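## Task

Exchange the printed block in the open drawer of the short, narrow three-drawer file cabinet with the mug in the open drawer of the wide three-drawer cabinet, so each ends up in the other's drawer, then push every drawer completely closed. The task fails if the mug drops more than a few centimetres or is struck hard, or if the robot topples or finishes leaning. Both cabinets must stay roughly where they began. Anything that stays in place only because the robot is holding or pressing it does not count.

## Robot and tools

ROBOT. A Rainbow Robotics RB-Y1 in a physics simulation: a base with two drive wheels and two rear casters (0.66 m long, 0.58 m wide, front edge 0.10 m ahead of the drive axle), a folding torso (leg with ankle, knee, hip), a pan/tilt head, and two 7-joint arms, each ending in a parallel two-finger gripper. The base drives straight or turns on the spot; it cannot move sideways. Cameras: head_camera (896x504), left_wrist_camera and right_wrist_camera (644x364). Loose objects may occasionally get a small push from outside.

FRAMES. Base frame: origin on the floor halfway between the drive wheels, x forward, y to the left, z up. The state reports chest, left_hand and right_hand in this frame. A hand point is the spot between its finger pads; fingers point along its -z axis and close along its x axis. Reported hand positions get less accurate when the arm is stretched far. Odometry frame is the base frame as it stood when the scene began; base_odometry comes only from wheel rotation, so wheel slip looks like travel. Heading is in radians, -3.142 to 3.142, left positive.

execute_actions(actions, cameras). actions is a list holding zero or one action; an empty list simply reports state and images. One action may contain:
- base: a single command, relative to where the base is now. {"translate_m": d} drives d metres, forward positive, -3 to 3. {"rotate_rad": d} turns d radians in place, counter-clockwise (left) positive, -3.2 to 3.2. A move needing more than 8.667 s at its top speed is refused.
- joints: one object for the whole robot, keyed by joint name, each value an absolute target (radians, grippers in metres of opening). Torso: torso_squat_rad 0 to 1.2 (higher lowers the chest), torso_shift_rad -0.3 to 0.6 (positive pushes hips forward), torso_pitch_rad -0.2 to 1.4 (positive bows forward), torso_yaw_rad -1.5 to 1.5 (positive left). Per arm (left_ and right_ prefixes): shoulder_pitch -2.356 to 2.356 (negative raises the arm forward); shoulder_roll left 0 to 3.141, right -3.141 to 0 (away from the body); shoulder_yaw -2.094 to 2.094; elbow -2.617 to 0.01 (negative bends); forearm_roll -3.141 to 3.141; wrist_pitch -1.57 to 1.919 (negative tips the hand forward); hand_roll -2.705 to 2.705; gripper_m 0 to 0.1 (gap between pads). For yaw and roll joints, positive is leftward/counter-clockwise on both arms. head_pan_rad -0.523 to 0.523 (left positive, relative to chest), head_tilt_rad -0.35 to 1.57 (positive looks down). Done tolerance is 0.02 rad, 0.004 m for grippers.
- speeds: caps for this action only: translate_m 0.05 to 0.4 m/s, rotate_rad 0.1 to 1.509 rad/s (the maxima are defaults).
- min_time_s: 0.1 to 8, a floor on how long each arm and head motion takes.
All parts of an action start at once; no action runs over 15 s. Any unknown key or out-of-range number rejects the whole call with no motion. A joint or base left out of an action may still be driving toward an earlier target. The torso also obeys combined limits: squat+shift <= 1.52; squat-shift+pitch <= 1.57; shift+0.5pitch-0.4squat <= 0.7; shift+0.3pitch-0.5squat <= 0.39; breaking one leaves the commanded torso joints short and off_target. cameras picks which images come back (names above or "all"; [] for none); the pictures line gives their order.

wait(seconds): 0 to 10 s with no new command; returns the same report. zoom_image(camera, region): enlarges part of that camera's latest full image, region [x0, y0, x1, y1] in pixels from the top-left, at most 504x504. read_manual(section): only the licence texts. finished_scene(scene): 1 or 2; closes the scene for good and reports success, so the goal must already hold without robot support.

RESULTS. base_status and joint_status per motion: done; off_target (stopped short, may still push); time_out; contact_stop (torso or arm met firm resistance, whole group halts); stopped_with_arm (torso halted because an arm contact-stopped); limit_stop_at_<name>; limit_stop_at_own_body (self-collision guard halted it before touching; move apart). Groups are torso joints, left arm joints, right arm joints. After a stop the joint holds where it is. "joint command not followed" with a cause line means an arm's targets were blocked by the arm-collision check; the robot may retry them until you send acceptable ones. on_its_own lists uncommanded parts; "held at" is the held target, not the position. After a stop, first back the arm(s) away in a separate action, then the torso. If both hands share one object and the torso contact-stops instantly, resend every arm joint at its reported value, then repeat the torso command.

GRASPING. Command a gripper opening at least 0.005 m narrower than the object; off_target then is expected. Each arm carries at most 3 kg.

AVOID. The base keeps driving into furniture and can shove it; a bent leg reaches past the front edge and can push furniture or slide the robot back unseen in odometry. Keep heavy loads from extending far forward, which can tip the robot. Never let the arms strike or press on each other (grippers included): hard pressing ends the run. Joint contact torque at its load limit (shoulders 60.9, elbow 31.3, wrist joints 21.7 N m) freezes the robot for 10 s. Holding loads heats motors: a MOTOR HOT warning appears at 65 °C, and at 80 °C an OVER-TEMPERATURE FAULT brakes that arm (limit_stop_at_motor_heat); resend targets afterwards. Don't drop objects, slam drawers, or strike things.

Each tool is called after "Emit:" by a JSON object that holds its "op" and its "data".

## Session

Emit:
{"op": "execute_actions", "data": {"actions": []}}

Scene clock: 0.00 s.
base_odometry: x=+0.000 y=+0.000 heading=+0.000 (m, m, rad; odometry frame)
base_status: not commanded
joint_positions: torso_squat_rad=+0.350 torso_shift_rad=+0.000 torso_pitch_rad=+0.000 torso_yaw_rad=+0.001 left_shoulder_pitch_rad=+0.042 left_shoulder_roll_rad=+0.046 left_shoulder_yaw_rad=+0.014 left_elbow_rad=-0.213 left_forearm_roll_rad=+0.000 left_wrist_pitch_rad=-0.021 left_hand_roll_rad=-0.020 left_gripper_m=+0.101 right_shoulder_pitch_rad=-0.026 right_shoulder_roll_rad=-0.002 right_shoulder_yaw_rad=+0.035 right_elbow_rad=-0.167 right_forearm_roll_rad=+0.008 right_wrist_pitch_rad=-0.007 right_hand_roll_rad=-0.017 right_gripper_m=+0.099 head_pan_rad=+0.000 head_tilt_rad=+0.401
joint_status: not commanded
chest: x=-0.2279 y=+0.0004 z=+1.2475 quat_wxyz=(+1.000, +0.000, +0.000, +0.000) (m; base frame)
left_hand: x=-0.1498 y=+0.2579 z=+0.5676 quat_wxyz=(+0.995, +0.025, -0.097, +0.001) (m; base frame)
right_hand: x=-0.1264 y=-0.2177 z=+0.5693 quat_wxyz=(+0.995, +0.001, -0.099, +0.018) (m; base frame)
pictures: head_camera, left_wrist_camera, right_wrist_camera
Images, in order (width x height): head_camera 896x504, left_wrist_camera 644x364, right_wrist_camera 644x364.

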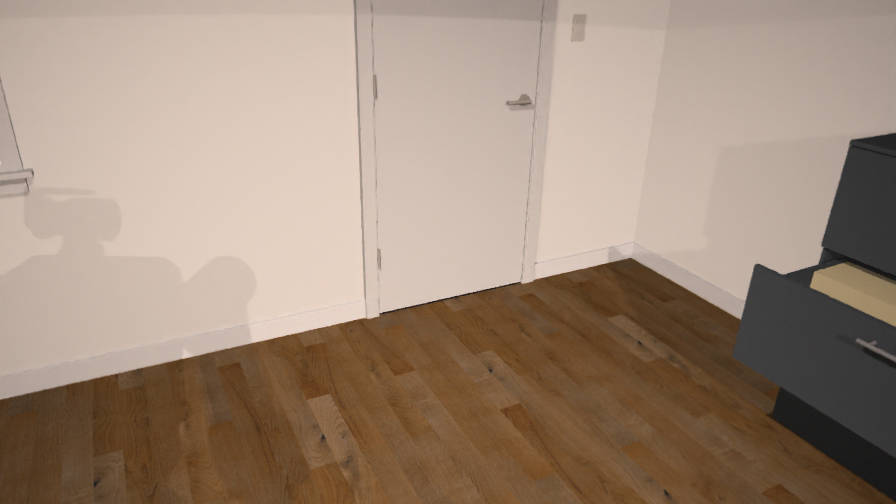

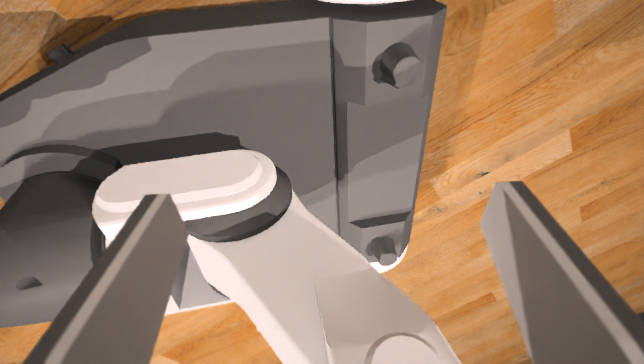

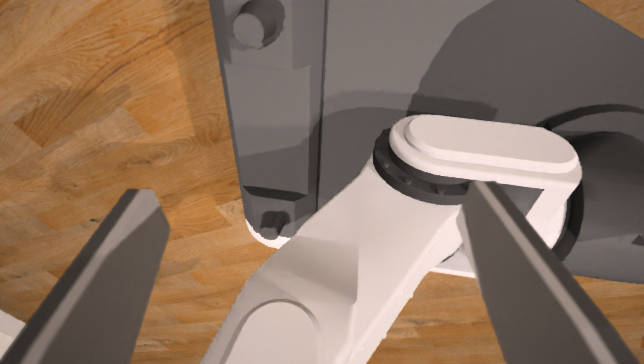

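Look around to the right.

Emit:
{"op": "execute_actions", "data": {"actions": [{"joints":{"head_pan_rad":-0.52,"head_tilt_rad":0.45,"torso_yaw_rad":-0.3}}], "cameras": ["head_camera"]}}

Scene clock: 2.90 s.
base_odometry: x=+0.000 y=+0.000 heading=+0.000 (m, m, rad; odometry frame)
base_status: not commanded
joint_positions: torso_squat_rad=+0.350 torso_shift_rad=+0.000 torso_pitch_rad=+0.000 torso_yaw_rad=-0.300 left_shoulder_pitch_rad=+0.042 left_shoulder_roll_rad=+0.046 left_shoulder_yaw_rad=+0.014 left_elbow_rad=-0.213 left_forearm_roll_rad=+0.000 left_wrist_pitch_rad=-0.021 left_hand_roll_rad=-0.020 left_gripper_m=+0.101 right_shoulder_pitch_rad=-0.026 right_shoulder_roll_rad=-0.002 right_shoulder_yaw_rad=+0.035 right_elbow_rad=-0.167 right_forearm_roll_rad=+0.008 right_wrist_pitch_rad=-0.007 right_hand_roll_rad=-0.017 right_gripper_m=+0.099 head_pan_rad=-0.520 head_tilt_rad=+0.450
joint_status: all done
chest: x=-0.2279 y=+0.0004 z=+1.2475 quat_wxyz=(+0.989, +0.000, +0.000, -0.149) (m; base frame)
left_hand: x=-0.0769 y=+0.2232 z=+0.5677 quat_wxyz=(+0.984, +0.011, -0.100, -0.148) (m; base frame)
right_hand: x=-0.1955 y=-0.2379 z=+0.5693 quat_wxyz=(+0.986, -0.014, -0.098, -0.132) (m; base frame)
pictures: head_camera
camera_calibration (this result's frames):
head_camera: T_world_to_cam=[[-0.705475, -0.708688, 0.00812261, -0.165394], [-0.335347, 0.323686, -0.884743, 1.28117], [0.624378, -0.626888, -0.466009, 0.746006], [0, 0, 0, 1]] pos_world=[-0.152834, -0.0642477, 1.4825]
Images, in order (width x height): head_camera 896x504.

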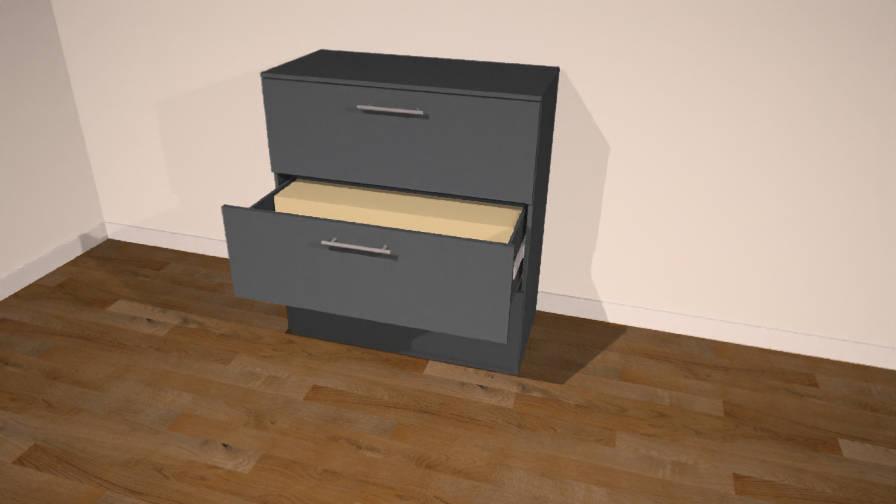

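Emit:
{"op": "execute_actions", "data": {"actions": [{"joints":{"head_pan_rad":-0.52,"head_tilt_rad":0.45,"torso_yaw_rad":-1.1}}], "cameras": ["head_camera"]}}

Emit:
{"op": "execute_actions", "data": {"actions": [{"base":{"rotate_rad":-1.2},"joints":{"head_pan_rad":-0.3,"head_tilt_rad":0.45,"torso_yaw_rad":-0.7}}], "cameras": ["head_camera"]}}

Scene clock: 9.33 s.
base_odometry: x=+0.000 y=+0.000 heading=+0.000 (m, m, rad; odometry frame)
base_status: not commanded
joint_positions: torso_squat_rad=+0.350 torso_shift_rad=+0.000 torso_pitch_rad=+0.000 torso_yaw_rad=-1.100 left_shoulder_pitch_rad=+0.042 left_shoulder_roll_rad=+0.046 left_shoulder_yaw_rad=+0.014 left_elbow_rad=-0.213 left_forearm_roll_rad=+0.000 left_wrist_pitch_rad=-0.021 left_hand_roll_rad=-0.020 left_gripper_m=+0.101 right_shoulder_pitch_rad=-0.026 right_shoulder_roll_rad=-0.002 right_shoulder_yaw_rad=+0.035 right_elbow_rad=-0.167 right_forearm_roll_rad=+0.008 right_wrist_pitch_rad=-0.007 right_hand_roll_rad=-0.017 right_gripper_m=+0.099 head_pan_rad=-0.520 head_tilt_rad=+0.450
joint_status: all done
chest: x=-0.2279 y=+0.0004 z=+1.2475 quat_wxyz=(+0.853, +0.000, +0.000, -0.523) (m; base frame)
left_hand: x=+0.0375 y=+0.0474 z=+0.5678 quat_wxyz=(+0.849, -0.029, -0.097, -0.519) (m; base frame)
right_hand: x=-0.3759 y=-0.1888 z=+0.5692 quat_wxyz=(+0.857, -0.051, -0.085, -0.505) (m; base frame)
pictures: head_camera
camera_calibration (this result's frames):
head_camera: T_world_to_cam=[[-0.999895, 0.0123443, 0.00758497, -0.232103], [-0.000957223, 0.466093, -0.884735, 1.3573], [-0.0144567, -0.88465, -0.466032, 0.600576], [0, 0, 0, 1]] pos_world=[-0.222097, -0.0984618, 1.4825]
Images, in order (width x height): head_camera 896x504.

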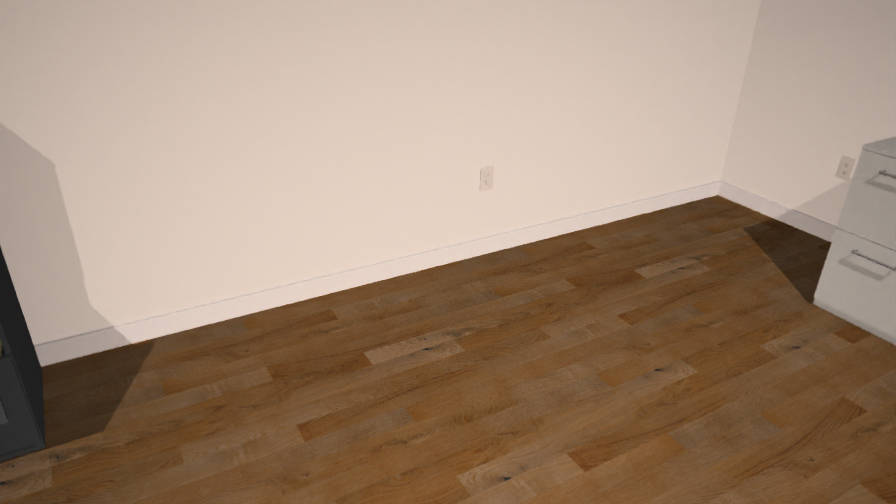

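Scene clock: 13.00 s.
base_odometry: x=+0.000 y=+0.000 heading=-1.200 (m, m, rad; odometry frame)
base_status: done
joint_positions: torso_squat_rad=+0.350 torso_shift_rad=+0.000 torso_pitch_rad=+0.000 torso_yaw_rad=-0.700 left_shoulder_pitch_rad=+0.042 left_shoulder_roll_rad=+0.046 left_shoulder_yaw_rad=+0.014 left_elbow_rad=-0.213 left_forearm_roll_rad=+0.000 left_wrist_pitch_rad=-0.021 left_hand_roll_rad=-0.020 left_gripper_m=+0.101 right_shoulder_pitch_rad=-0.026 right_shoulder_roll_rad=-0.002 right_shoulder_yaw_rad=+0.035 right_elbow_rad=-0.167 right_forearm_roll_rad=+0.008 right_wrist_pitch_rad=-0.007 right_hand_roll_rad=-0.017 right_gripper_m=+0.099 head_pan_rad=-0.300 head_tilt_rad=+0.450
joint_status: all done
chest: x=-0.2279 y=+0.0004 z=+1.2475 quat_wxyz=(+0.939, +0.000, +0.000, -0.343) (m; base frame)
left_hand: x=-0.0020 y=+0.1470 z=+0.5677 quat_wxyz=(+0.935, -0.009, -0.100, -0.340) (m; base frame)
right_hand: x=-0.2905 y=-0.2318 z=+0.5692 quat_wxyz=(+0.941, -0.033, -0.093, -0.325) (m; base frame)
pictures: head_camera
camera_calibration (this result's frames):
head_camera: T_world_to_cam=[[-0.820942, -0.570956, 0.0080137, -0.196116], [-0.271882, 0.378503, -0.884769, 1.29643], [0.502131, -0.728522, -0.465961, 0.716574], [0, 0, 0, 1]] pos_world=[-0.168339, -0.0806346, 1.4825]
Images, in order (width x height): head_camera 896x504.

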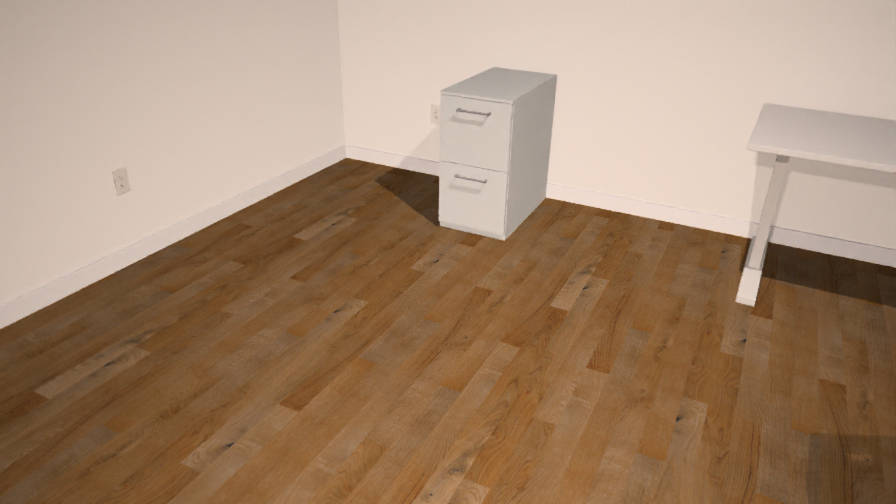

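A two-drawer one; the target is elsewhere.

Emit:
{"op": "execute_actions", "data": {"actions": [{"base":{"rotate_rad":-1.0},"joints":{"head_pan_rad":-0.3}}], "cameras": ["head_camera"]}}

Emit:
{"op": "execute_actions", "data": {"actions": [{"base":{"rotate_rad":-1.0},"joints":{"head_pan_rad":-0.3}}], "cameras": ["head_camera"]}}

Scene clock: 18.47 s.
base_odometry: x=+0.000 y=+0.000 heading=-2.199 (m, m, rad; odometry frame)
base_status: done
joint_positions: torso_squat_rad=+0.350 torso_shift_rad=+0.000 torso_pitch_rad=+0.000 torso_yaw_rad=-0.700 left_shoulder_pitch_rad=+0.042 left_shoulder_roll_rad=+0.046 left_shoulder_yaw_rad=+0.014 left_elbow_rad=-0.213 left_forearm_roll_rad=+0.000 left_wrist_pitch_rad=-0.021 left_hand_roll_rad=-0.020 left_gripper_m=+0.101 right_shoulder_pitch_rad=-0.026 right_shoulder_roll_rad=-0.002 right_shoulder_yaw_rad=+0.035 right_elbow_rad=-0.167 right_forearm_roll_rad=+0.008 right_wrist_pitch_rad=-0.007 right_hand_roll_rad=-0.017 right_gripper_m=+0.099 head_pan_rad=-0.300 head_tilt_rad=+0.450
joint_status: all done
chest: x=-0.2279 y=+0.0004 z=+1.2475 quat_wxyz=(+0.939, +0.000, +0.000, -0.343) (m; base frame)
left_hand: x=-0.0020 y=+0.1470 z=+0.5677 quat_wxyz=(+0.935, -0.009, -0.100, -0.340) (m; base frame)
right_hand: x=-0.2906 y=-0.2318 z=+0.5692 quat_wxyz=(+0.941, -0.033, -0.093, -0.325) (m; base frame)
pictures: head_camera
camera_calibration (this result's frames):
head_camera: T_world_to_cam=[[-0.820942, -0.570956, 0.00801618, -0.196117], [-0.271882, 0.3785, -0.88477, 1.29643], [0.50213, -0.728524, -0.465959, 0.716572], [0, 0, 0, 1]] pos_world=[-0.168339, -0.0806314, 1.4825]
Images, in order (width x height): head_camera 896x504.

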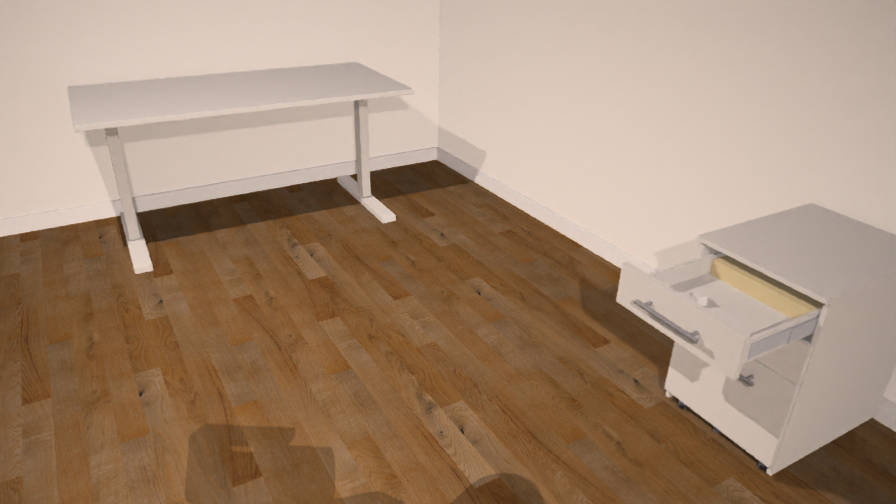

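Scene clock: 21.87 s.
base_odometry: x=+0.000 y=+0.000 heading=+3.085 (m, m, rad; odometry frame)
base_status: done
joint_positions: torso_squat_rad=+0.350 torso_shift_rad=+0.000 torso_pitch_rad=+0.000 torso_yaw_rad=-0.700 left_shoulder_pitch_rad=+0.042 left_shoulder_roll_rad=+0.046 left_shoulder_yaw_rad=+0.014 left_elbow_rad=-0.213 left_forearm_roll_rad=+0.000 left_wrist_pitch_rad=-0.021 left_hand_roll_rad=-0.020 left_gripper_m=+0.101 right_shoulder_pitch_rad=-0.026 right_shoulder_roll_rad=-0.002 right_shoulder_yaw_rad=+0.035 right_elbow_rad=-0.167 right_forearm_roll_rad=+0.008 right_wrist_pitch_rad=-0.007 right_hand_roll_rad=-0.017 right_gripper_m=+0.099 head_pan_rad=-0.300 head_tilt_rad=+0.450
joint_status: all done
chest: x=-0.2279 y=+0.0004 z=+1.2475 quat_wxyz=(+0.939, +0.000, +0.000, -0.343) (m; base frame)
left_hand: x=-0.0020 y=+0.1470 z=+0.5677 quat_wxyz=(+0.935, -0.009, -0.100, -0.340) (m; base frame)
right_hand: x=-0.2906 y=-0.2318 z=+0.5692 quat_wxyz=(+0.941, -0.033, -0.093, -0.325) (m; base frame)
pictures: head_camera
camera_calibration (this result's frames):
head_camera: T_world_to_cam=[[-0.820942, -0.570956, 0.00801795, -0.196118], [-0.271884, 0.3785, -0.88477, 1.29643], [0.502129, -0.728524, -0.46596, 0.716572], [0, 0, 0, 1]] pos_world=[-0.168336, -0.0806315, 1.4825]
Images, in order (width x height): head_camera 896x504.

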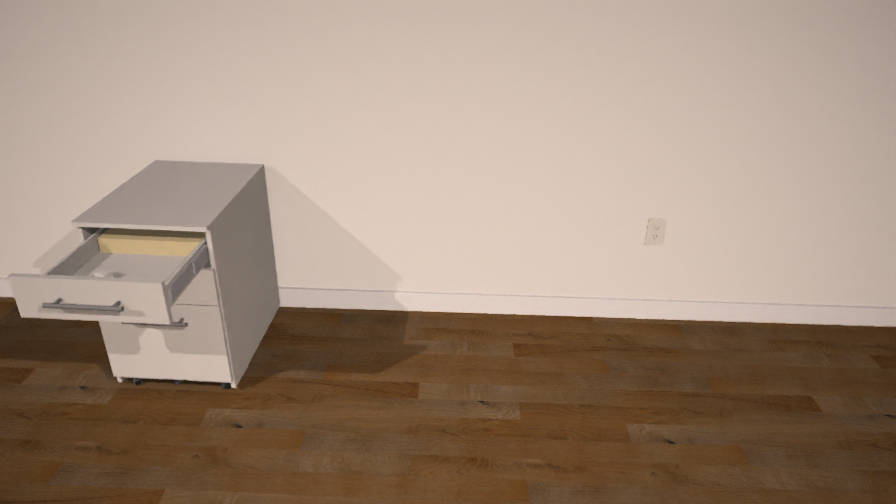

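Emit:
{"op": "execute_actions", "data": {"actions": [{"base":{"rotate_rad":-0.331},"joints":{"head_pan_rad":0,"torso_yaw_rad":0,"head_tilt_rad":0.6}}], "cameras": []}}

Emit:
{"op": "execute_actions", "data": {"actions": [{"base":{"translate_m":0.89}}], "cameras": []}}

Emit:
{"op": "execute_actions", "data": {"actions": [{"base":{"rotate_rad":-0.666},"joints":{"head_pan_rad":0.15,"head_tilt_rad":0.65}}], "cameras": ["head_camera"]}}

Scene clock: 65.83 s.
base_odometry: x=+0.000 y=+0.000 heading=+2.754 (m, m, rad; odometry frame)
base_status: done
joint_positions: torso_squat_rad=+0.350 torso_shift_rad=+0.000 torso_pitch_rad=+0.000 torso_yaw_rad=+0.000 left_shoulder_pitch_rad=+0.042 left_shoulder_roll_rad=+0.046 left_shoulder_yaw_rad=+0.014 left_elbow_rad=-0.213 left_forearm_roll_rad=+0.000 left_wrist_pitch_rad=-0.021 left_hand_roll_rad=-0.020 left_gripper_m=+0.101 right_shoulder_pitch_rad=-0.026 right_shoulder_roll_rad=-0.002 right_shoulder_yaw_rad=+0.035 right_elbow_rad=-0.167 right_forearm_roll_rad=+0.008 right_wrist_pitch_rad=-0.007 right_hand_roll_rad=-0.017 right_gripper_m=+0.099 head_pan_rad=+0.000 head_tilt_rad=+0.600
joint_status: all done
chest: x=-0.2279 y=+0.0004 z=+1.2475 quat_wxyz=(+1.000, +0.000, +0.000, +0.000) (m; base frame)
left_hand: x=-0.1498 y=+0.2578 z=+0.5676 quat_wxyz=(+0.995, +0.025, -0.097, +0.001) (m; base frame)
right_hand: x=-0.1265 y=-0.2178 z=+0.5693 quat_wxyz=(+0.995, +0.001, -0.099, +0.017) (m; base frame)
pictures: none
No camera images: the call's "cameras" was empty. Leave "cameras" out to get every camera's image.

Scene clock: 69.40 s.
base_odometry: x=-0.824 y=+0.337 heading=+2.753 (m, m, rad; odometry frame)
base_status: done
joint_positions: torso_squat_rad=+0.350 torso_shift_rad=+0.000 torso_pitch_rad=+0.000 torso_yaw_rad=+0.000 left_shoulder_pitch_rad=+0.042 left_shoulder_roll_rad=+0.046 left_shoulder_yaw_rad=+0.014 left_elbow_rad=-0.213 left_forearm_roll_rad=+0.000 left_wrist_pitch_rad=-0.021 left_hand_roll_rad=-0.020 left_gripper_m=+0.101 right_shoulder_pitch_rad=-0.026 right_shoulder_roll_rad=-0.002 right_shoulder_yaw_rad=+0.035 right_elbow_rad=-0.167 right_forearm_roll_rad=+0.008 right_wrist_pitch_rad=-0.007 right_hand_roll_rad=-0.017 right_gripper_m=+0.099 head_pan_rad=+0.000 head_tilt_rad=+0.600
joint_status: not commanded
chest: x=-0.2278 y=+0.0004 z=+1.2475 quat_wxyz=(+1.000, +0.000, +0.000, +0.000) (m; base frame)
left_hand: x=-0.1496 y=+0.2578 z=+0.5676 quat_wxyz=(+0.995, +0.025, -0.097, +0.001) (m; base frame)
right_hand: x=-0.1265 y=-0.2178 z=+0.5693 quat_wxyz=(+0.995, +0.001, -0.099, +0.017) (m; base frame)
pictures: none
No camera images: the call's "cameras" was empty. Leave "cameras" out to get every camera's image.

Scene clock: 72.07 s.
base_odometry: x=-0.824 y=+0.337 heading=+2.088 (m, m, rad; odometry frame)
base_status: done
joint_positions: torso_squat_rad=+0.350 torso_shift_rad=+0.000 torso_pitch_rad=+0.000 torso_yaw_rad=+0.000 left_shoulder_pitch_rad=+0.042 left_shoulder_roll_rad=+0.046 left_shoulder_yaw_rad=+0.014 left_elbow_rad=-0.213 left_forearm_roll_rad=+0.000 left_wrist_pitch_rad=-0.021 left_hand_roll_rad=-0.020 left_gripper_m=+0.101 right_shoulder_pitch_rad=-0.026 right_shoulder_roll_rad=-0.002 right_shoulder_yaw_rad=+0.035 right_elbow_rad=-0.167 right_forearm_roll_rad=+0.008 right_wrist_pitch_rad=-0.007 right_hand_roll_rad=-0.017 right_gripper_m=+0.099 head_pan_rad=+0.150 head_tilt_rad=+0.650
joint_status: all done
chest: x=-0.2278 y=+0.0004 z=+1.2475 quat_wxyz=(+1.000, +0.000, +0.000, +0.000) (m; base frame)
left_hand: x=-0.1497 y=+0.2578 z=+0.5676 quat_wxyz=(+0.995, +0.025, -0.097, +0.001) (m; base frame)
right_hand: x=-0.1265 y=-0.2178 z=+0.5693 quat_wxyz=(+0.995, +0.001, -0.099, +0.017) (m; base frame)
pictures: head_camera
camera_calibration (this result's frames):
head_camera: T_world_to_cam=[[0.18659, -0.982437, 0.00111311, 0.0339261], [-0.621577, -0.11893, -0.774272, 1.06082], [0.760806, 0.143779, -0.632852, 1.01862], [0, 0, 0, 1]] pos_world=[-0.121925, 0.0130369, 1.46596]
Images, in order (width x height): head_camera 896x504.

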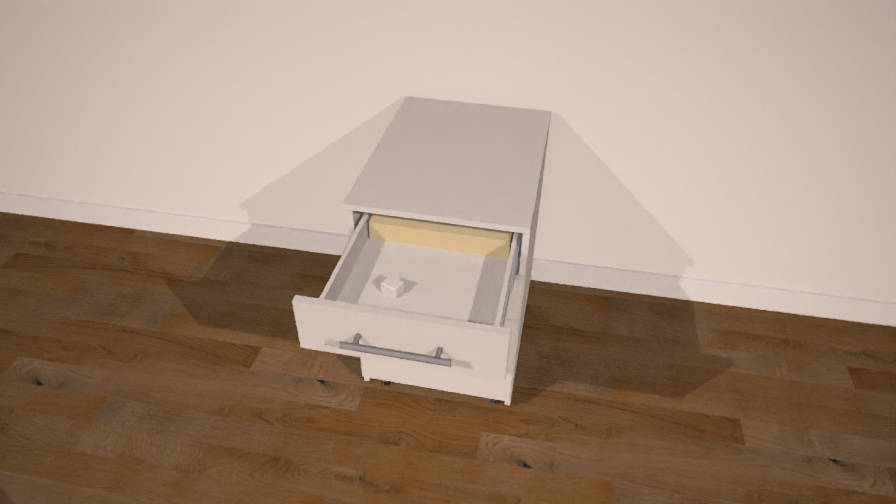

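Emit:
{"op": "zoom_image", "data": {"camera": "head_camera", "region": [290, 200, 540, 380]}}

Region (290, 200, 540, 380) of head_camera's 896x504 image, scaled by 2.016, with more detail than that image has; it fills the top 363 rows of this view, and the rest is white.

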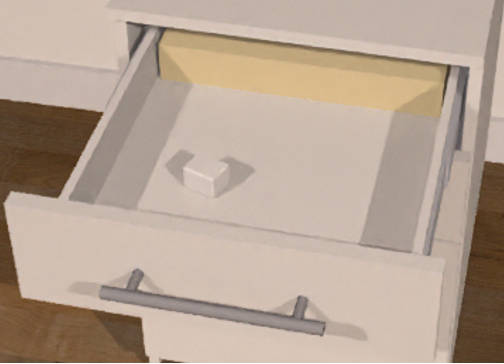

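Emit:
{"op": "execute_actions", "data": {"actions": [{"base":{"rotate_rad":0.12},"joints":{"torso_squat_rad":0.3,"torso_pitch_rad":0.6,"left_shoulder_pitch_rad":-1.113,"left_shoulder_roll_rad":0.189,"left_shoulder_yaw_rad":0.312,"left_elbow_rad":-0.832,"left_forearm_roll_rad":0,"left_wrist_pitch_rad":1.32,"left_hand_roll_rad":0,"right_shoulder_pitch_rad":0.1,"right_shoulder_roll_rad":-0.1,"right_elbow_rad":-2.2,"head_pan_rad":0.2,"head_tilt_rad":0.3}}], "cameras": []}}

Emit:
{"op": "execute_actions", "data": {"actions": [{"base":{"translate_m":0.53}}]}}

Scene clock: 122.60 s.
base_odometry: x=-0.824 y=+0.337 heading=+2.207 (m, m, rad; odometry frame)
base_status: done
joint_positions: torso_squat_rad=+0.300 torso_shift_rad=+0.000 torso_pitch_rad=+0.600 torso_yaw_rad=+0.000 left_shoulder_pitch_rad=-1.113 left_shoulder_roll_rad=+0.189 left_shoulder_yaw_rad=+0.312 left_elbow_rad=-0.832 left_forearm_roll_rad=+0.000 left_wrist_pitch_rad=+1.320 left_hand_roll_rad=+0.000 left_gripper_m=+0.101 right_shoulder_pitch_rad=+0.100 right_shoulder_roll_rad=-0.100 right_shoulder_yaw_rad=+0.035 right_elbow_rad=-2.200 right_forearm_roll_rad=+0.008 right_wrist_pitch_rad=-0.007 right_hand_roll_rad=-0.017 right_gripper_m=+0.099 head_pan_rad=+0.200 head_tilt_rad=+0.300
joint_status: all done
chest: x=-0.0530 y=+0.0004 z=+1.2046 quat_wxyz=(+0.955, +0.000, +0.296, +0.000) (m; base frame)
left_hand: x=+0.3891 y=+0.2197 z=+0.7171 quat_wxyz=(+1.000, +0.000, +0.000, +0.000) (m; base frame)
right_hand: x=+0.3223 y=-0.2208 z=+0.9770 quat_wxyz=(+0.728, -0.003, -0.684, +0.046) (m; base frame)
pictures: none
No camera images: the call's "cameras" was empty. Leave "cameras" out to get every camera's image.

Scene clock: 125.37 s.
base_odometry: x=-1.138 y=+0.764 heading=+2.206 (m, m, rad; odometry frame)
base_status: done
joint_positions: torso_squat_rad=+0.300 torso_shift_rad=+0.000 torso_pitch_rad=+0.600 torso_yaw_rad=+0.000 left_shoulder_pitch_rad=-1.113 left_shoulder_roll_rad=+0.189 left_shoulder_yaw_rad=+0.312 left_elbow_rad=-0.832 left_forearm_roll_rad=+0.000 left_wrist_pitch_rad=+1.320 left_hand_roll_rad=+0.000 left_gripper_m=+0.101 right_shoulder_pitch_rad=+0.100 right_shoulder_roll_rad=-0.100 right_shoulder_yaw_rad=+0.035 right_elbow_rad=-2.200 right_forearm_roll_rad=+0.008 right_wrist_pitch_rad=-0.007 right_hand_roll_rad=-0.017 right_gripper_m=+0.099 head_pan_rad=+0.200 head_tilt_rad=+0.300
joint_status: not commanded
chest: x=-0.0530 y=+0.0004 z=+1.2046 quat_wxyz=(+0.955, +0.000, +0.296, +0.000) (m; base frame)
left_hand: x=+0.3891 y=+0.2197 z=+0.7171 quat_wxyz=(+1.000, -0.001, +0.000, +0.000) (m; base frame)
right_hand: x=+0.3222 y=-0.2208 z=+0.9770 quat_wxyz=(+0.728, -0.003, -0.684, +0.046) (m; base frame)
pictures: head_camera, left_wrist_camera, right_wrist_camera
camera_calibration (this result's frames):
head_camera: T_world_to_cam=[[0.200031, -0.972406, -0.120062, 0.144384], [-0.794969, -0.0894469, -0.60002, 0.944397], [0.572724, 0.215468, -0.790924, 0.974672], [0, 0, 0, 1]] pos_world=[0.163667, 0.014863, 1.35488]
left_wrist_camera: T_world_to_cam=[[0.997054, -0.0760681, 0.00986371, -0.373474], [-0.0636706, -0.749043, 0.659454, -0.257152], [-0.0427751, -0.658139, -0.75168, 0.790948], [0, 0, 0, 1]] pos_world=[0.389834, 0.299527, 0.767803]
right_wrist_camera: T_world_to_cam=[[-0.0821348, -0.0708666, -0.994098, 0.981303], [-0.717706, 0.69628, 0.00966262, 0.402073], [0.691486, 0.714264, -0.10805, 0.127643], [0, 0, 0, 1]] pos_world=[0.280906, -0.301584, 0.985418]
Images, in order (width x height): head_camera 896x504, left_wrist_camera 644x364, right_wrist_camera 644x364.

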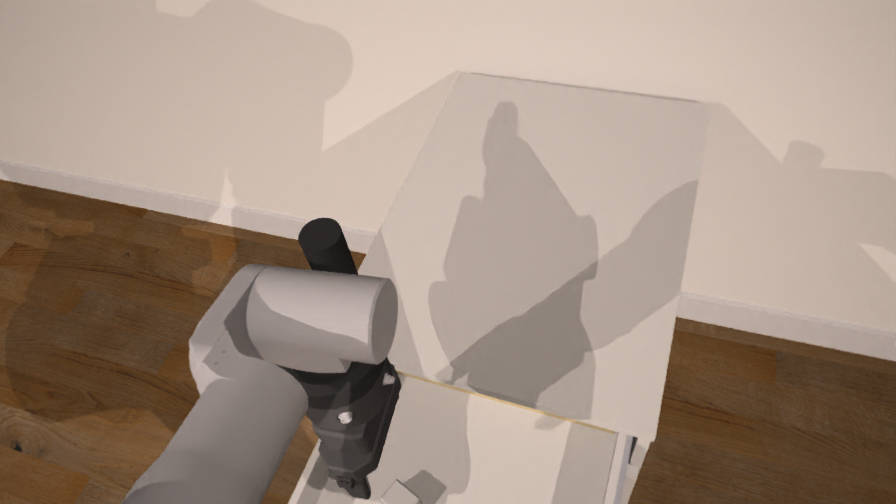

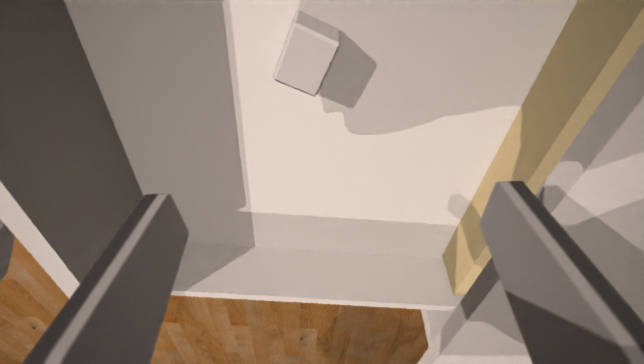

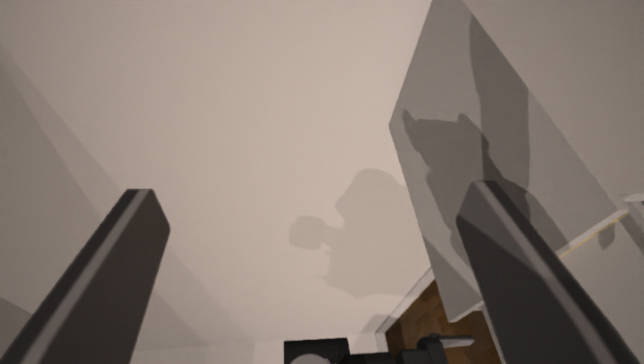

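Emit:
{"op": "execute_actions", "data": {"actions": [{"base":{"rotate_rad":-0.05},"joints":{"left_hand_roll_rad":2.67,"torso_squat_rad":0.5}}], "cameras": []}}

Emit:
{"op": "execute_actions", "data": {"actions": [{"base":{"translate_m":-0.028},"joints":{"torso_squat_rad":0.65}}], "cameras": ["head_camera","left_wrist_camera"]}}

Scene clock: 145.73 s.
base_odometry: x=-1.138 y=+0.764 heading=+2.157 (m, m, rad; odometry frame)
base_status: done
joint_positions: torso_squat_rad=+0.500 torso_shift_rad=+0.000 torso_pitch_rad=+0.600 torso_yaw_rad=+0.000 left_shoulder_pitch_rad=-1.113 left_shoulder_roll_rad=+0.189 left_shoulder_yaw_rad=+0.312 left_elbow_rad=-0.832 left_forearm_roll_rad=+0.000 left_wrist_pitch_rad=+1.320 left_hand_roll_rad=+2.670 left_gripper_m=+0.101 right_shoulder_pitch_rad=+0.100 right_shoulder_roll_rad=-0.100 right_shoulder_yaw_rad=+0.035 right_elbow_rad=-2.200 right_forearm_roll_rad=+0.008 right_wrist_pitch_rad=-0.007 right_hand_roll_rad=-0.017 right_gripper_m=+0.099 head_pan_rad=+0.200 head_tilt_rad=+0.300
joint_status: all done
chest: x=-0.0531 y=+0.0004 z=+1.1502 quat_wxyz=(+0.955, +0.000, +0.295, +0.000) (m; base frame)
left_hand: x=+0.3891 y=+0.2197 z=+0.6627 quat_wxyz=(+0.234, +0.000, +0.001, +0.972) (m; base frame)
right_hand: x=+0.3222 y=-0.2208 z=+0.9226 quat_wxyz=(+0.728, -0.003, -0.684, +0.046) (m; base frame)
pictures: none
No camera images: the call's "cameras" was empty. Leave "cameras" out to get every camera's image.

Scene clock: 147.07 s.
base_odometry: x=-1.123 y=+0.740 heading=+2.157 (m, m, rad; odometry frame)
base_status: done
joint_positions: torso_squat_rad=+0.650 torso_shift_rad=+0.000 torso_pitch_rad=+0.600 torso_yaw_rad=+0.000 left_shoulder_pitch_rad=-1.113 left_shoulder_roll_rad=+0.189 left_shoulder_yaw_rad=+0.312 left_elbow_rad=-0.832 left_forearm_roll_rad=+0.000 left_wrist_pitch_rad=+1.320 left_hand_roll_rad=+2.670 left_gripper_m=+0.101 right_shoulder_pitch_rad=+0.100 right_shoulder_roll_rad=-0.100 right_shoulder_yaw_rad=+0.035 right_elbow_rad=-2.200 right_forearm_roll_rad=+0.008 right_wrist_pitch_rad=-0.007 right_hand_roll_rad=-0.017 right_gripper_m=+0.099 head_pan_rad=+0.200 head_tilt_rad=+0.300
joint_status: all done
chest: x=-0.0531 y=+0.0004 z=+1.0932 quat_wxyz=(+0.955, +0.000, +0.295, +0.000) (m; base frame)
left_hand: x=+0.3890 y=+0.2197 z=+0.6056 quat_wxyz=(+0.234, +0.000, +0.001, +0.972) (m; base frame)
right_hand: x=+0.3222 y=-0.2208 z=+0.8655 quat_wxyz=(+0.728, -0.003, -0.684, +0.046) (m; base frame)
pictures: head_camera, left_wrist_camera
camera_calibration (this result's frames):
head_camera: T_world_to_cam=[[0.200048, -0.972407, -0.120023, 0.130952], [-0.794915, -0.089465, -0.600088, 0.877529], [0.572792, 0.215455, -0.790878, 0.886522], [0, 0, 0, 1]] pos_world=[0.163571, 0.0148413, 1.24344]
left_wrist_camera: T_world_to_cam=[[-0.853683, 0.520704, 0.00957655, 0.21674], [0.397501, 0.639594, 0.65796, -0.667246], [0.336478, 0.565496, -0.752992, 0.291549], [0, 0, 0, 1]] pos_world=[0.352159, 0.14904, 0.656479]
Images, in order (width x height): head_camera 896x504, left_wrist_camera 644x364.

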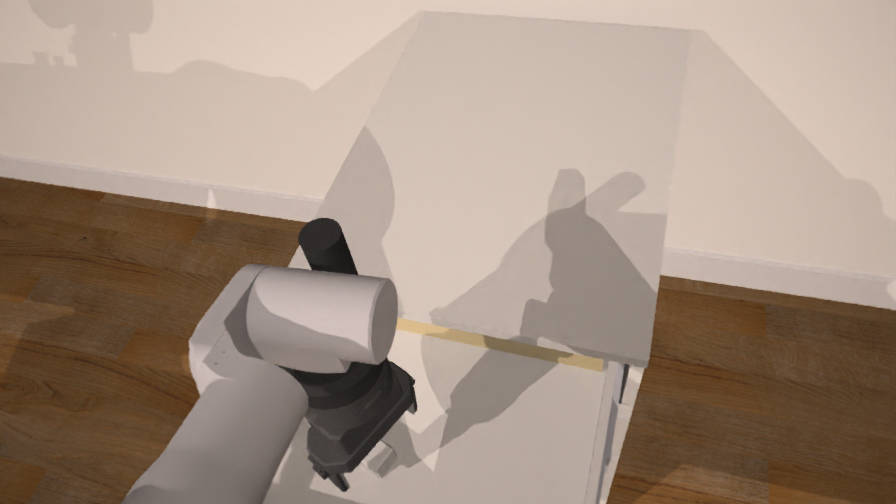

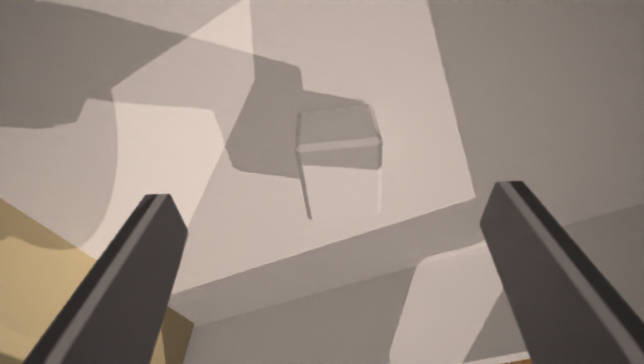

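Emit:
{"op": "execute_actions", "data": {"actions": [{"base":{"rotate_rad":0.03},"joints":{"torso_squat_rad":0.7}}], "cameras": []}}

Emit:
{"op": "execute_actions", "data": {"actions": [{"base":{"translate_m":0.009},"joints":{"torso_squat_rad":0.75}}], "cameras": ["head_camera","left_wrist_camera"]}}

Scene clock: 158.63 s.
base_odometry: x=-1.123 y=+0.741 heading=+2.187 (m, m, rad; odometry frame)
base_status: done
joint_positions: torso_squat_rad=+0.700 torso_shift_rad=+0.000 torso_pitch_rad=+0.600 torso_yaw_rad=+0.000 left_shoulder_pitch_rad=-1.113 left_shoulder_roll_rad=+0.189 left_shoulder_yaw_rad=+0.312 left_elbow_rad=-0.832 left_forearm_roll_rad=+0.000 left_wrist_pitch_rad=+1.320 left_hand_roll_rad=+2.670 left_gripper_m=+0.101 right_shoulder_pitch_rad=+0.100 right_shoulder_roll_rad=-0.100 right_shoulder_yaw_rad=+0.035 right_elbow_rad=-2.200 right_forearm_roll_rad=+0.008 right_wrist_pitch_rad=-0.007 right_hand_roll_rad=-0.017 right_gripper_m=+0.099 head_pan_rad=+0.200 head_tilt_rad=+0.300
joint_status: all done
chest: x=-0.0531 y=+0.0004 z=+1.0713 quat_wxyz=(+0.955, +0.000, +0.295, +0.000) (m; base frame)
left_hand: x=+0.3890 y=+0.2197 z=+0.5837 quat_wxyz=(+0.234, +0.000, +0.001, +0.972) (m; base frame)
right_hand: x=+0.3222 y=-0.2209 z=+0.8437 quat_wxyz=(+0.728, -0.003, -0.684, +0.046) (m; base frame)
pictures: none
No camera images: the call's "cameras" was empty. Leave "cameras" out to get every camera's image.

Scene clock: 159.50 s.
base_odometry: x=-1.128 y=+0.748 heading=+2.187 (m, m, rad; odometry frame)
base_status: done
joint_positions: torso_squat_rad=+0.750 torso_shift_rad=+0.000 torso_pitch_rad=+0.600 torso_yaw_rad=+0.000 left_shoulder_pitch_rad=-1.113 left_shoulder_roll_rad=+0.189 left_shoulder_yaw_rad=+0.312 left_elbow_rad=-0.832 left_forearm_roll_rad=+0.000 left_wrist_pitch_rad=+1.320 left_hand_roll_rad=+2.670 left_gripper_m=+0.101 right_shoulder_pitch_rad=+0.100 right_shoulder_roll_rad=-0.100 right_shoulder_yaw_rad=+0.035 right_elbow_rad=-2.200 right_forearm_roll_rad=+0.008 right_wrist_pitch_rad=-0.007 right_hand_roll_rad=-0.017 right_gripper_m=+0.099 head_pan_rad=+0.200 head_tilt_rad=+0.300
joint_status: all done
chest: x=-0.0531 y=+0.0003 z=+1.0481 quat_wxyz=(+0.955, +0.000, +0.295, +0.000) (m; base frame)
left_hand: x=+0.3890 y=+0.2197 z=+0.5605 quat_wxyz=(+0.234, +0.000, +0.001, +0.972) (m; base frame)
right_hand: x=+0.3222 y=-0.2209 z=+0.8205 quat_wxyz=(+0.728, -0.003, -0.684, +0.046) (m; base frame)
pictures: head_camera, left_wrist_camera
camera_calibration (this result's frames):
head_camera: T_world_to_cam=[[0.200051, -0.972407, -0.120019, 0.125529], [-0.794904, -0.0894665, -0.600102, 0.850477], [0.572806, 0.215455, -0.790868, 0.850885], [0, 0, 0, 1]] pos_world=[0.163544, 0.0148273, 1.19838]
left_wrist_camera: T_world_to_cam=[[-0.853684, 0.520704, 0.00955468, 0.217183], [0.397487, 0.639598, 0.657966, -0.637583], [0.336495, 0.565493, -0.752987, 0.257625], [0, 0, 0, 1]] pos_world=[0.352147, 0.149023, 0.611421]
Images, in order (width x height): head_camera 896x504, left_wrist_camera 644x364.

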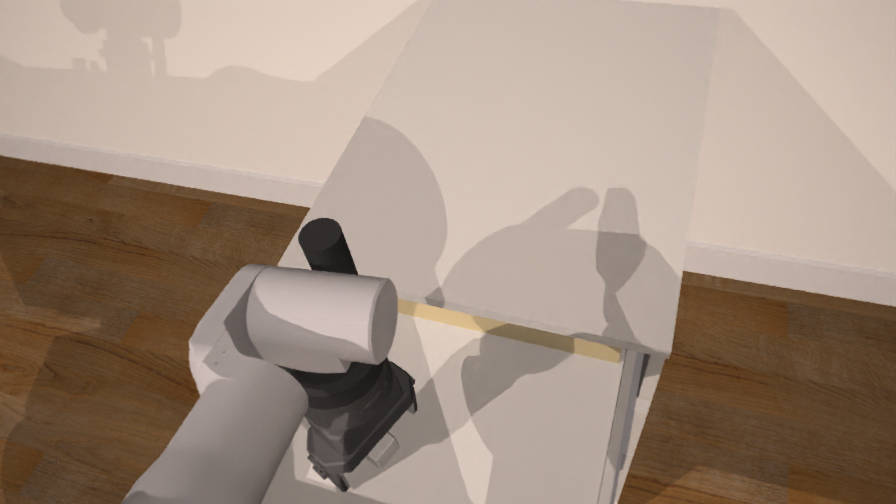

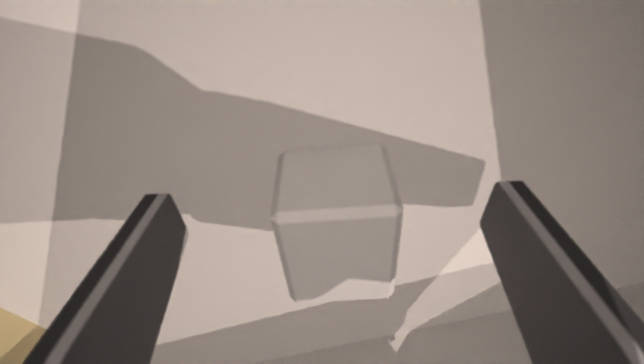

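Emit:
{"op": "execute_actions", "data": {"actions": [{"joints":{"torso_squat_rad":0.775}}], "cameras": []}}

Emit:
{"op": "execute_actions", "data": {"actions": [{"joints":{"left_gripper_m":0.02}}], "cameras": ["left_wrist_camera"]}}

Scene clock: 166.83 s.
base_odometry: x=-1.128 y=+0.748 heading=+2.187 (m, m, rad; odometry frame)
base_status: not commanded
joint_positions: torso_squat_rad=+0.775 torso_shift_rad=-0.001 torso_pitch_rad=+0.597 torso_yaw_rad=+0.000 left_shoulder_pitch_rad=-1.119 left_shoulder_roll_rad=+0.190 left_shoulder_yaw_rad=+0.312 left_elbow_rad=-0.836 left_forearm_roll_rad=+0.000 left_wrist_pitch_rad=+1.319 left_hand_roll_rad=+2.670 left_gripper_m=+0.101 right_shoulder_pitch_rad=+0.100 right_shoulder_roll_rad=-0.100 right_shoulder_yaw_rad=+0.035 right_elbow_rad=-2.200 right_forearm_roll_rad=+0.008 right_wrist_pitch_rad=-0.007 right_hand_roll_rad=-0.017 right_gripper_m=+0.099 head_pan_rad=+0.200 head_tilt_rad=+0.300
joint_status: all done
chest: x=-0.0543 y=+0.0002 z=+1.0363 quat_wxyz=(+0.956, +0.000, +0.294, +0.000) (m; base frame)
left_hand: x=+0.3939 y=+0.2193 z=+0.5534 quat_wxyz=(+0.234, -0.006, -0.001, +0.972) (m; base frame)
right_hand: x=+0.3216 y=-0.2209 z=+0.8096 quat_wxyz=(+0.727, -0.003, -0.685, +0.046) (m; base frame)
pictures: none
No camera images: the call's "cameras" was empty. Leave "cameras" out to get every camera's image.

Scene clock: 168.13 s.
base_odometry: x=-1.128 y=+0.748 heading=+2.187 (m, m, rad; odometry frame)
base_status: not commanded
joint_positions: torso_squat_rad=+0.775 torso_shift_rad=-0.001 torso_pitch_rad=+0.597 torso_yaw_rad=+0.000 left_shoulder_pitch_rad=-1.119 left_shoulder_roll_rad=+0.190 left_shoulder_yaw_rad=+0.312 left_elbow_rad=-0.836 left_forearm_roll_rad=+0.001 left_wrist_pitch_rad=+1.320 left_hand_roll_rad=+2.670 left_gripper_m=+0.032 right_shoulder_pitch_rad=+0.100 right_shoulder_roll_rad=-0.100 right_shoulder_yaw_rad=+0.035 right_elbow_rad=-2.200 right_forearm_roll_rad=+0.008 right_wrist_pitch_rad=-0.007 right_hand_roll_rad=-0.017 right_gripper_m=+0.099 head_pan_rad=+0.200 head_tilt_rad=+0.300
joint_status: left_gripper_m off_target (ended at +0.032, target +0.020)
chest: x=-0.0542 y=+0.0001 z=+1.0363 quat_wxyz=(+0.956, +0.000, +0.294, +0.000) (m; base frame)
left_hand: x=+0.3939 y=+0.2187 z=+0.5534 quat_wxyz=(+0.234, -0.006, -0.001, +0.972) (m; base frame)
right_hand: x=+0.3216 y=-0.2210 z=+0.8096 quat_wxyz=(+0.727, -0.003, -0.685, +0.045) (m; base frame)
pictures: left_wrist_camera
camera_calibration (this result's frames):
left_wrist_camera: T_world_to_cam=[[-0.853012, 0.521889, -0.00175374, 0.227737], [0.389851, 0.639426, 0.662685, -0.633777], [0.346969, 0.564594, -0.748896, 0.245004], [0, 0, 0, 1]] pos_world=[0.356332, 0.148072, 0.603877]
Images, in order (width x height): left_wrist_camera 644x364.

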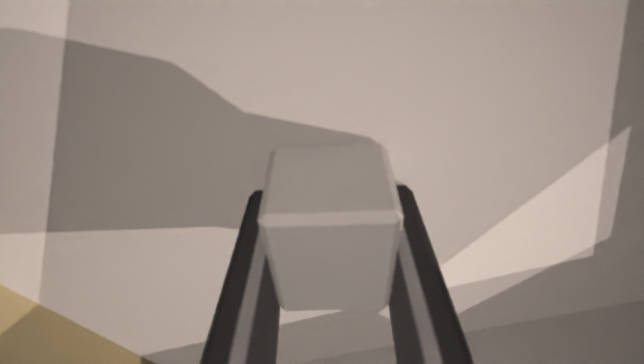

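Emit:
{"op": "execute_actions", "data": {"actions": [{"joints":{"torso_squat_rad":0.35,"left_gripper_m":0.024}}], "cameras": ["left_wrist_camera"]}}

Emit:
{"op": "execute_actions", "data": {"actions": [{"base":{"rotate_rad":0.336},"joints":{"torso_squat_rad":0.2}}], "cameras": []}}

Emit:
{"op": "execute_actions", "data": {"actions": [{"base":{"translate_m":-2.16},"joints":{"torso_pitch_rad":0.3}}], "cameras": []}}

Emit:
{"op": "execute_actions", "data": {"actions": [{"base":{"rotate_rad":2.706},"joints":{"head_pan_rad":0.1,"head_tilt_rad":0.55}}], "cameras": ["head_camera","left_wrist_camera"]}}

Scene clock: 186.23 s.
base_odometry: x=-1.128 y=+0.748 heading=+2.187 (m, m, rad; odometry frame)
base_status: not commanded
joint_positions: torso_squat_rad=+0.350 torso_shift_rad=+0.000 torso_pitch_rad=+0.600 torso_yaw_rad=+0.000 left_shoulder_pitch_rad=-1.113 left_shoulder_roll_rad=+0.189 left_shoulder_yaw_rad=+0.312 left_elbow_rad=-0.832 left_forearm_roll_rad=+0.000 left_wrist_pitch_rad=+1.320 left_hand_roll_rad=+2.670 left_gripper_m=+0.032 right_shoulder_pitch_rad=+0.100 right_shoulder_roll_rad=-0.100 right_shoulder_yaw_rad=+0.035 right_elbow_rad=-2.200 right_forearm_roll_rad=+0.008 right_wrist_pitch_rad=-0.007 right_hand_roll_rad=-0.017 right_gripper_m=+0.099 head_pan_rad=+0.200 head_tilt_rad=+0.300
joint_status: left_gripper_m off_target (ended at +0.032, target +0.024); the others done
chest: x=-0.0531 y=+0.0003 z=+1.1934 quat_wxyz=(+0.955, +0.000, +0.296, +0.000) (m; base frame)
left_hand: x=+0.3892 y=+0.2199 z=+0.7060 quat_wxyz=(+0.234, +0.000, +0.000, +0.972) (m; base frame)
right_hand: x=+0.3222 y=-0.2208 z=+0.9658 quat_wxyz=(+0.728, -0.003, -0.684, +0.046) (m; base frame)
pictures: left_wrist_camera
camera_calibration (this result's frames):
left_wrist_camera: T_world_to_cam=[[-0.853788, 0.520536, 0.00940998, 0.216062], [0.397121, 0.63946, 0.65832, -0.733633], [0.336662, 0.565803, -0.752679, 0.366599], [0, 0, 0, 1]] pos_world=[0.352392, 0.149238, 0.756864]
Images, in order (width x height): left_wrist_camera 644x364.

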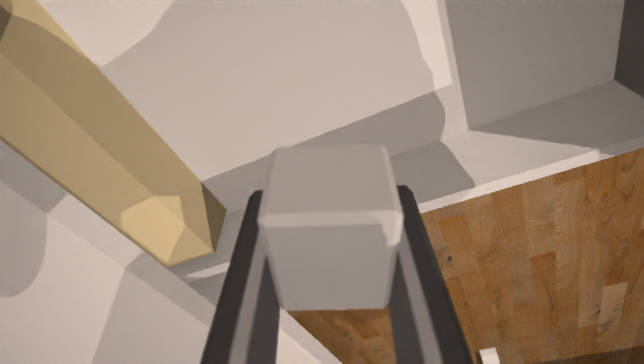

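Scene clock: 188.20 s.
base_odometry: x=-1.128 y=+0.748 heading=+2.522 (m, m, rad; odometry frame)
base_status: done
joint_positions: torso_squat_rad=+0.200 torso_shift_rad=+0.000 torso_pitch_rad=+0.600 torso_yaw_rad=+0.000 left_shoulder_pitch_rad=-1.113 left_shoulder_roll_rad=+0.189 left_shoulder_yaw_rad=+0.312 left_elbow_rad=-0.832 left_forearm_roll_rad=+0.000 left_wrist_pitch_rad=+1.320 left_hand_roll_rad=+2.670 left_gripper_m=+0.032 right_shoulder_pitch_rad=+0.100 right_shoulder_roll_rad=-0.100 right_shoulder_yaw_rad=+0.035 right_elbow_rad=-2.200 right_forearm_roll_rad=+0.008 right_wrist_pitch_rad=-0.007 right_hand_roll_rad=-0.017 right_gripper_m=+0.099 head_pan_rad=+0.200 head_tilt_rad=+0.300
joint_status: all done
chest: x=-0.0530 y=+0.0004 z=+1.2219 quat_wxyz=(+0.955, +0.000, +0.296, +0.000) (m; base frame)
left_hand: x=+0.3892 y=+0.2199 z=+0.7344 quat_wxyz=(+0.234, +0.000, +0.000, +0.972) (m; base frame)
right_hand: x=+0.3222 y=-0.2208 z=+0.9943 quat_wxyz=(+0.728, -0.003, -0.684, +0.046) (m; base frame)
pictures: none
No camera images: the call's "cameras" was empty. Leave "cameras" out to get every camera's image.

Scene clock: 195.17 s.
base_odometry: x=+0.631 y=-0.505 heading=+2.523 (m, m, rad; odometry frame)
base_status: done
joint_positions: torso_squat_rad=+0.200 torso_shift_rad=+0.000 torso_pitch_rad=+0.300 torso_yaw_rad=+0.000 left_shoulder_pitch_rad=-1.113 left_shoulder_roll_rad=+0.189 left_shoulder_yaw_rad=+0.312 left_elbow_rad=-0.832 left_forearm_roll_rad=+0.000 left_wrist_pitch_rad=+1.320 left_hand_roll_rad=+2.670 left_gripper_m=+0.032 right_shoulder_pitch_rad=+0.100 right_shoulder_roll_rad=-0.100 right_shoulder_yaw_rad=+0.035 right_elbow_rad=-2.200 right_forearm_roll_rad=+0.008 right_wrist_pitch_rad=-0.007 right_hand_roll_rad=-0.017 right_gripper_m=+0.099 head_pan_rad=+0.200 head_tilt_rad=+0.300
joint_status: all done
chest: x=-0.1364 y=+0.0004 z=+1.2622 quat_wxyz=(+0.989, +0.000, +0.149, +0.000) (m; base frame)
left_hand: x=+0.4301 y=+0.2200 z=+0.9270 quat_wxyz=(+0.231, -0.145, -0.034, +0.961) (m; base frame)
right_hand: x=+0.2894 y=-0.2208 z=+1.1556 quat_wxyz=(+0.617, -0.009, -0.785, +0.045) (m; base frame)
pictures: none
No camera images: the call's "cameras" was empty. Leave "cameras" out to get every camera's image.

Scene clock: 200.17 s.
base_odometry: x=+0.631 y=-0.505 heading=-1.055 (m, m, rad; odometry frame)
base_status: done
joint_positions: torso_squat_rad=+0.200 torso_shift_rad=+0.000 torso_pitch_rad=+0.300 torso_yaw_rad=+0.000 left_shoulder_pitch_rad=-1.113 left_shoulder_roll_rad=+0.189 left_shoulder_yaw_rad=+0.312 left_elbow_rad=-0.832 left_forearm_roll_rad=+0.000 left_wrist_pitch_rad=+1.320 left_hand_roll_rad=+2.670 left_gripper_m=+0.032 right_shoulder_pitch_rad=+0.100 right_shoulder_roll_rad=-0.100 right_shoulder_yaw_rad=+0.035 right_elbow_rad=-2.200 right_forearm_roll_rad=+0.008 right_wrist_pitch_rad=-0.007 right_hand_roll_rad=-0.017 right_gripper_m=+0.099 head_pan_rad=+0.100 head_tilt_rad=+0.550
joint_status: all done
chest: x=-0.1364 y=+0.0004 z=+1.2622 quat_wxyz=(+0.989, +0.000, +0.149, +0.000) (m; base frame)
left_hand: x=+0.4301 y=+0.2200 z=+0.9271 quat_wxyz=(+0.231, -0.145, -0.034, +0.961) (m; base frame)
right_hand: x=+0.2894 y=-0.2208 z=+1.1556 quat_wxyz=(+0.617, -0.009, -0.785, +0.045) (m; base frame)
pictures: head_camera, left_wrist_camera
camera_calibration (this result's frames):
head_camera: T_world_to_cam=[[0.132242, -0.990567, -0.035899, 0.0564523], [-0.768649, -0.0796136, -0.634698, 0.942945], [0.625853, 0.111527, -0.771926, 1.09794], [0, 0, 0, 1]] pos_world=[0.0301823, 0.00854126, 1.44804]
left_wrist_camera: T_world_to_cam=[[-0.818534, 0.520475, -0.243121, 0.467797], [0.185093, 0.639599, 0.746092, -0.885583], [0.543822, 0.565702, -0.61987, 0.307013], [0, 0, 0, 1]] pos_world=[0.379863, 0.149264, 0.964765]
Images, in order (width x height): head_camera 896x504, left_wrist_camera 644x364.

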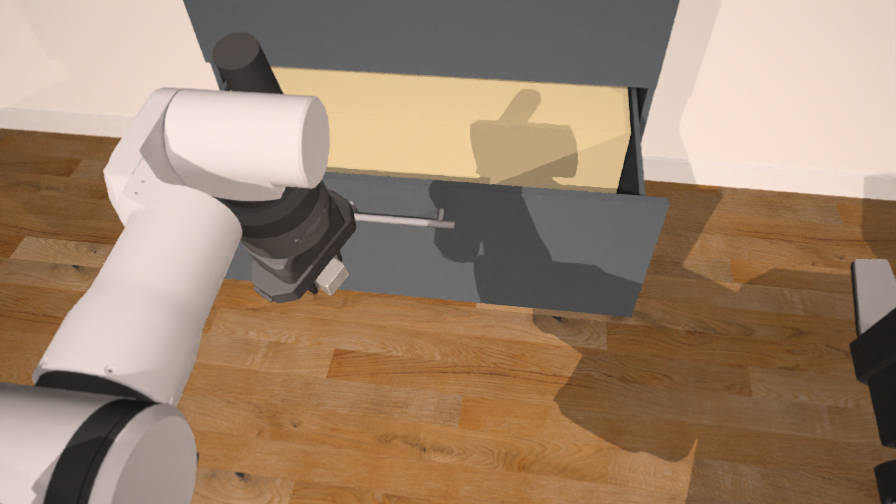

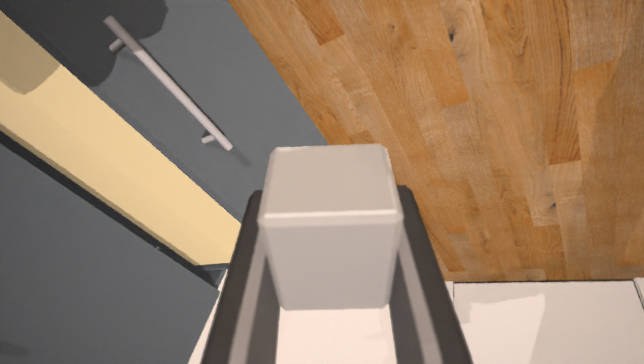

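Emit:
{"op": "zoom_image", "data": {"camera": "head_camera", "region": [260, 40, 700, 260]}}

Region (260, 40, 700, 260) of head_camera's 896x504 image, scaled by 1.145, with more detail than that image has.

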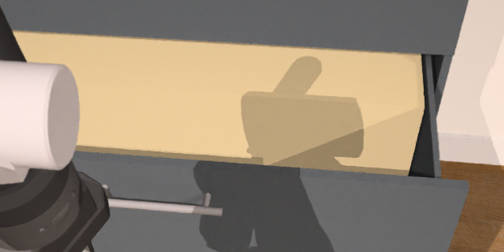

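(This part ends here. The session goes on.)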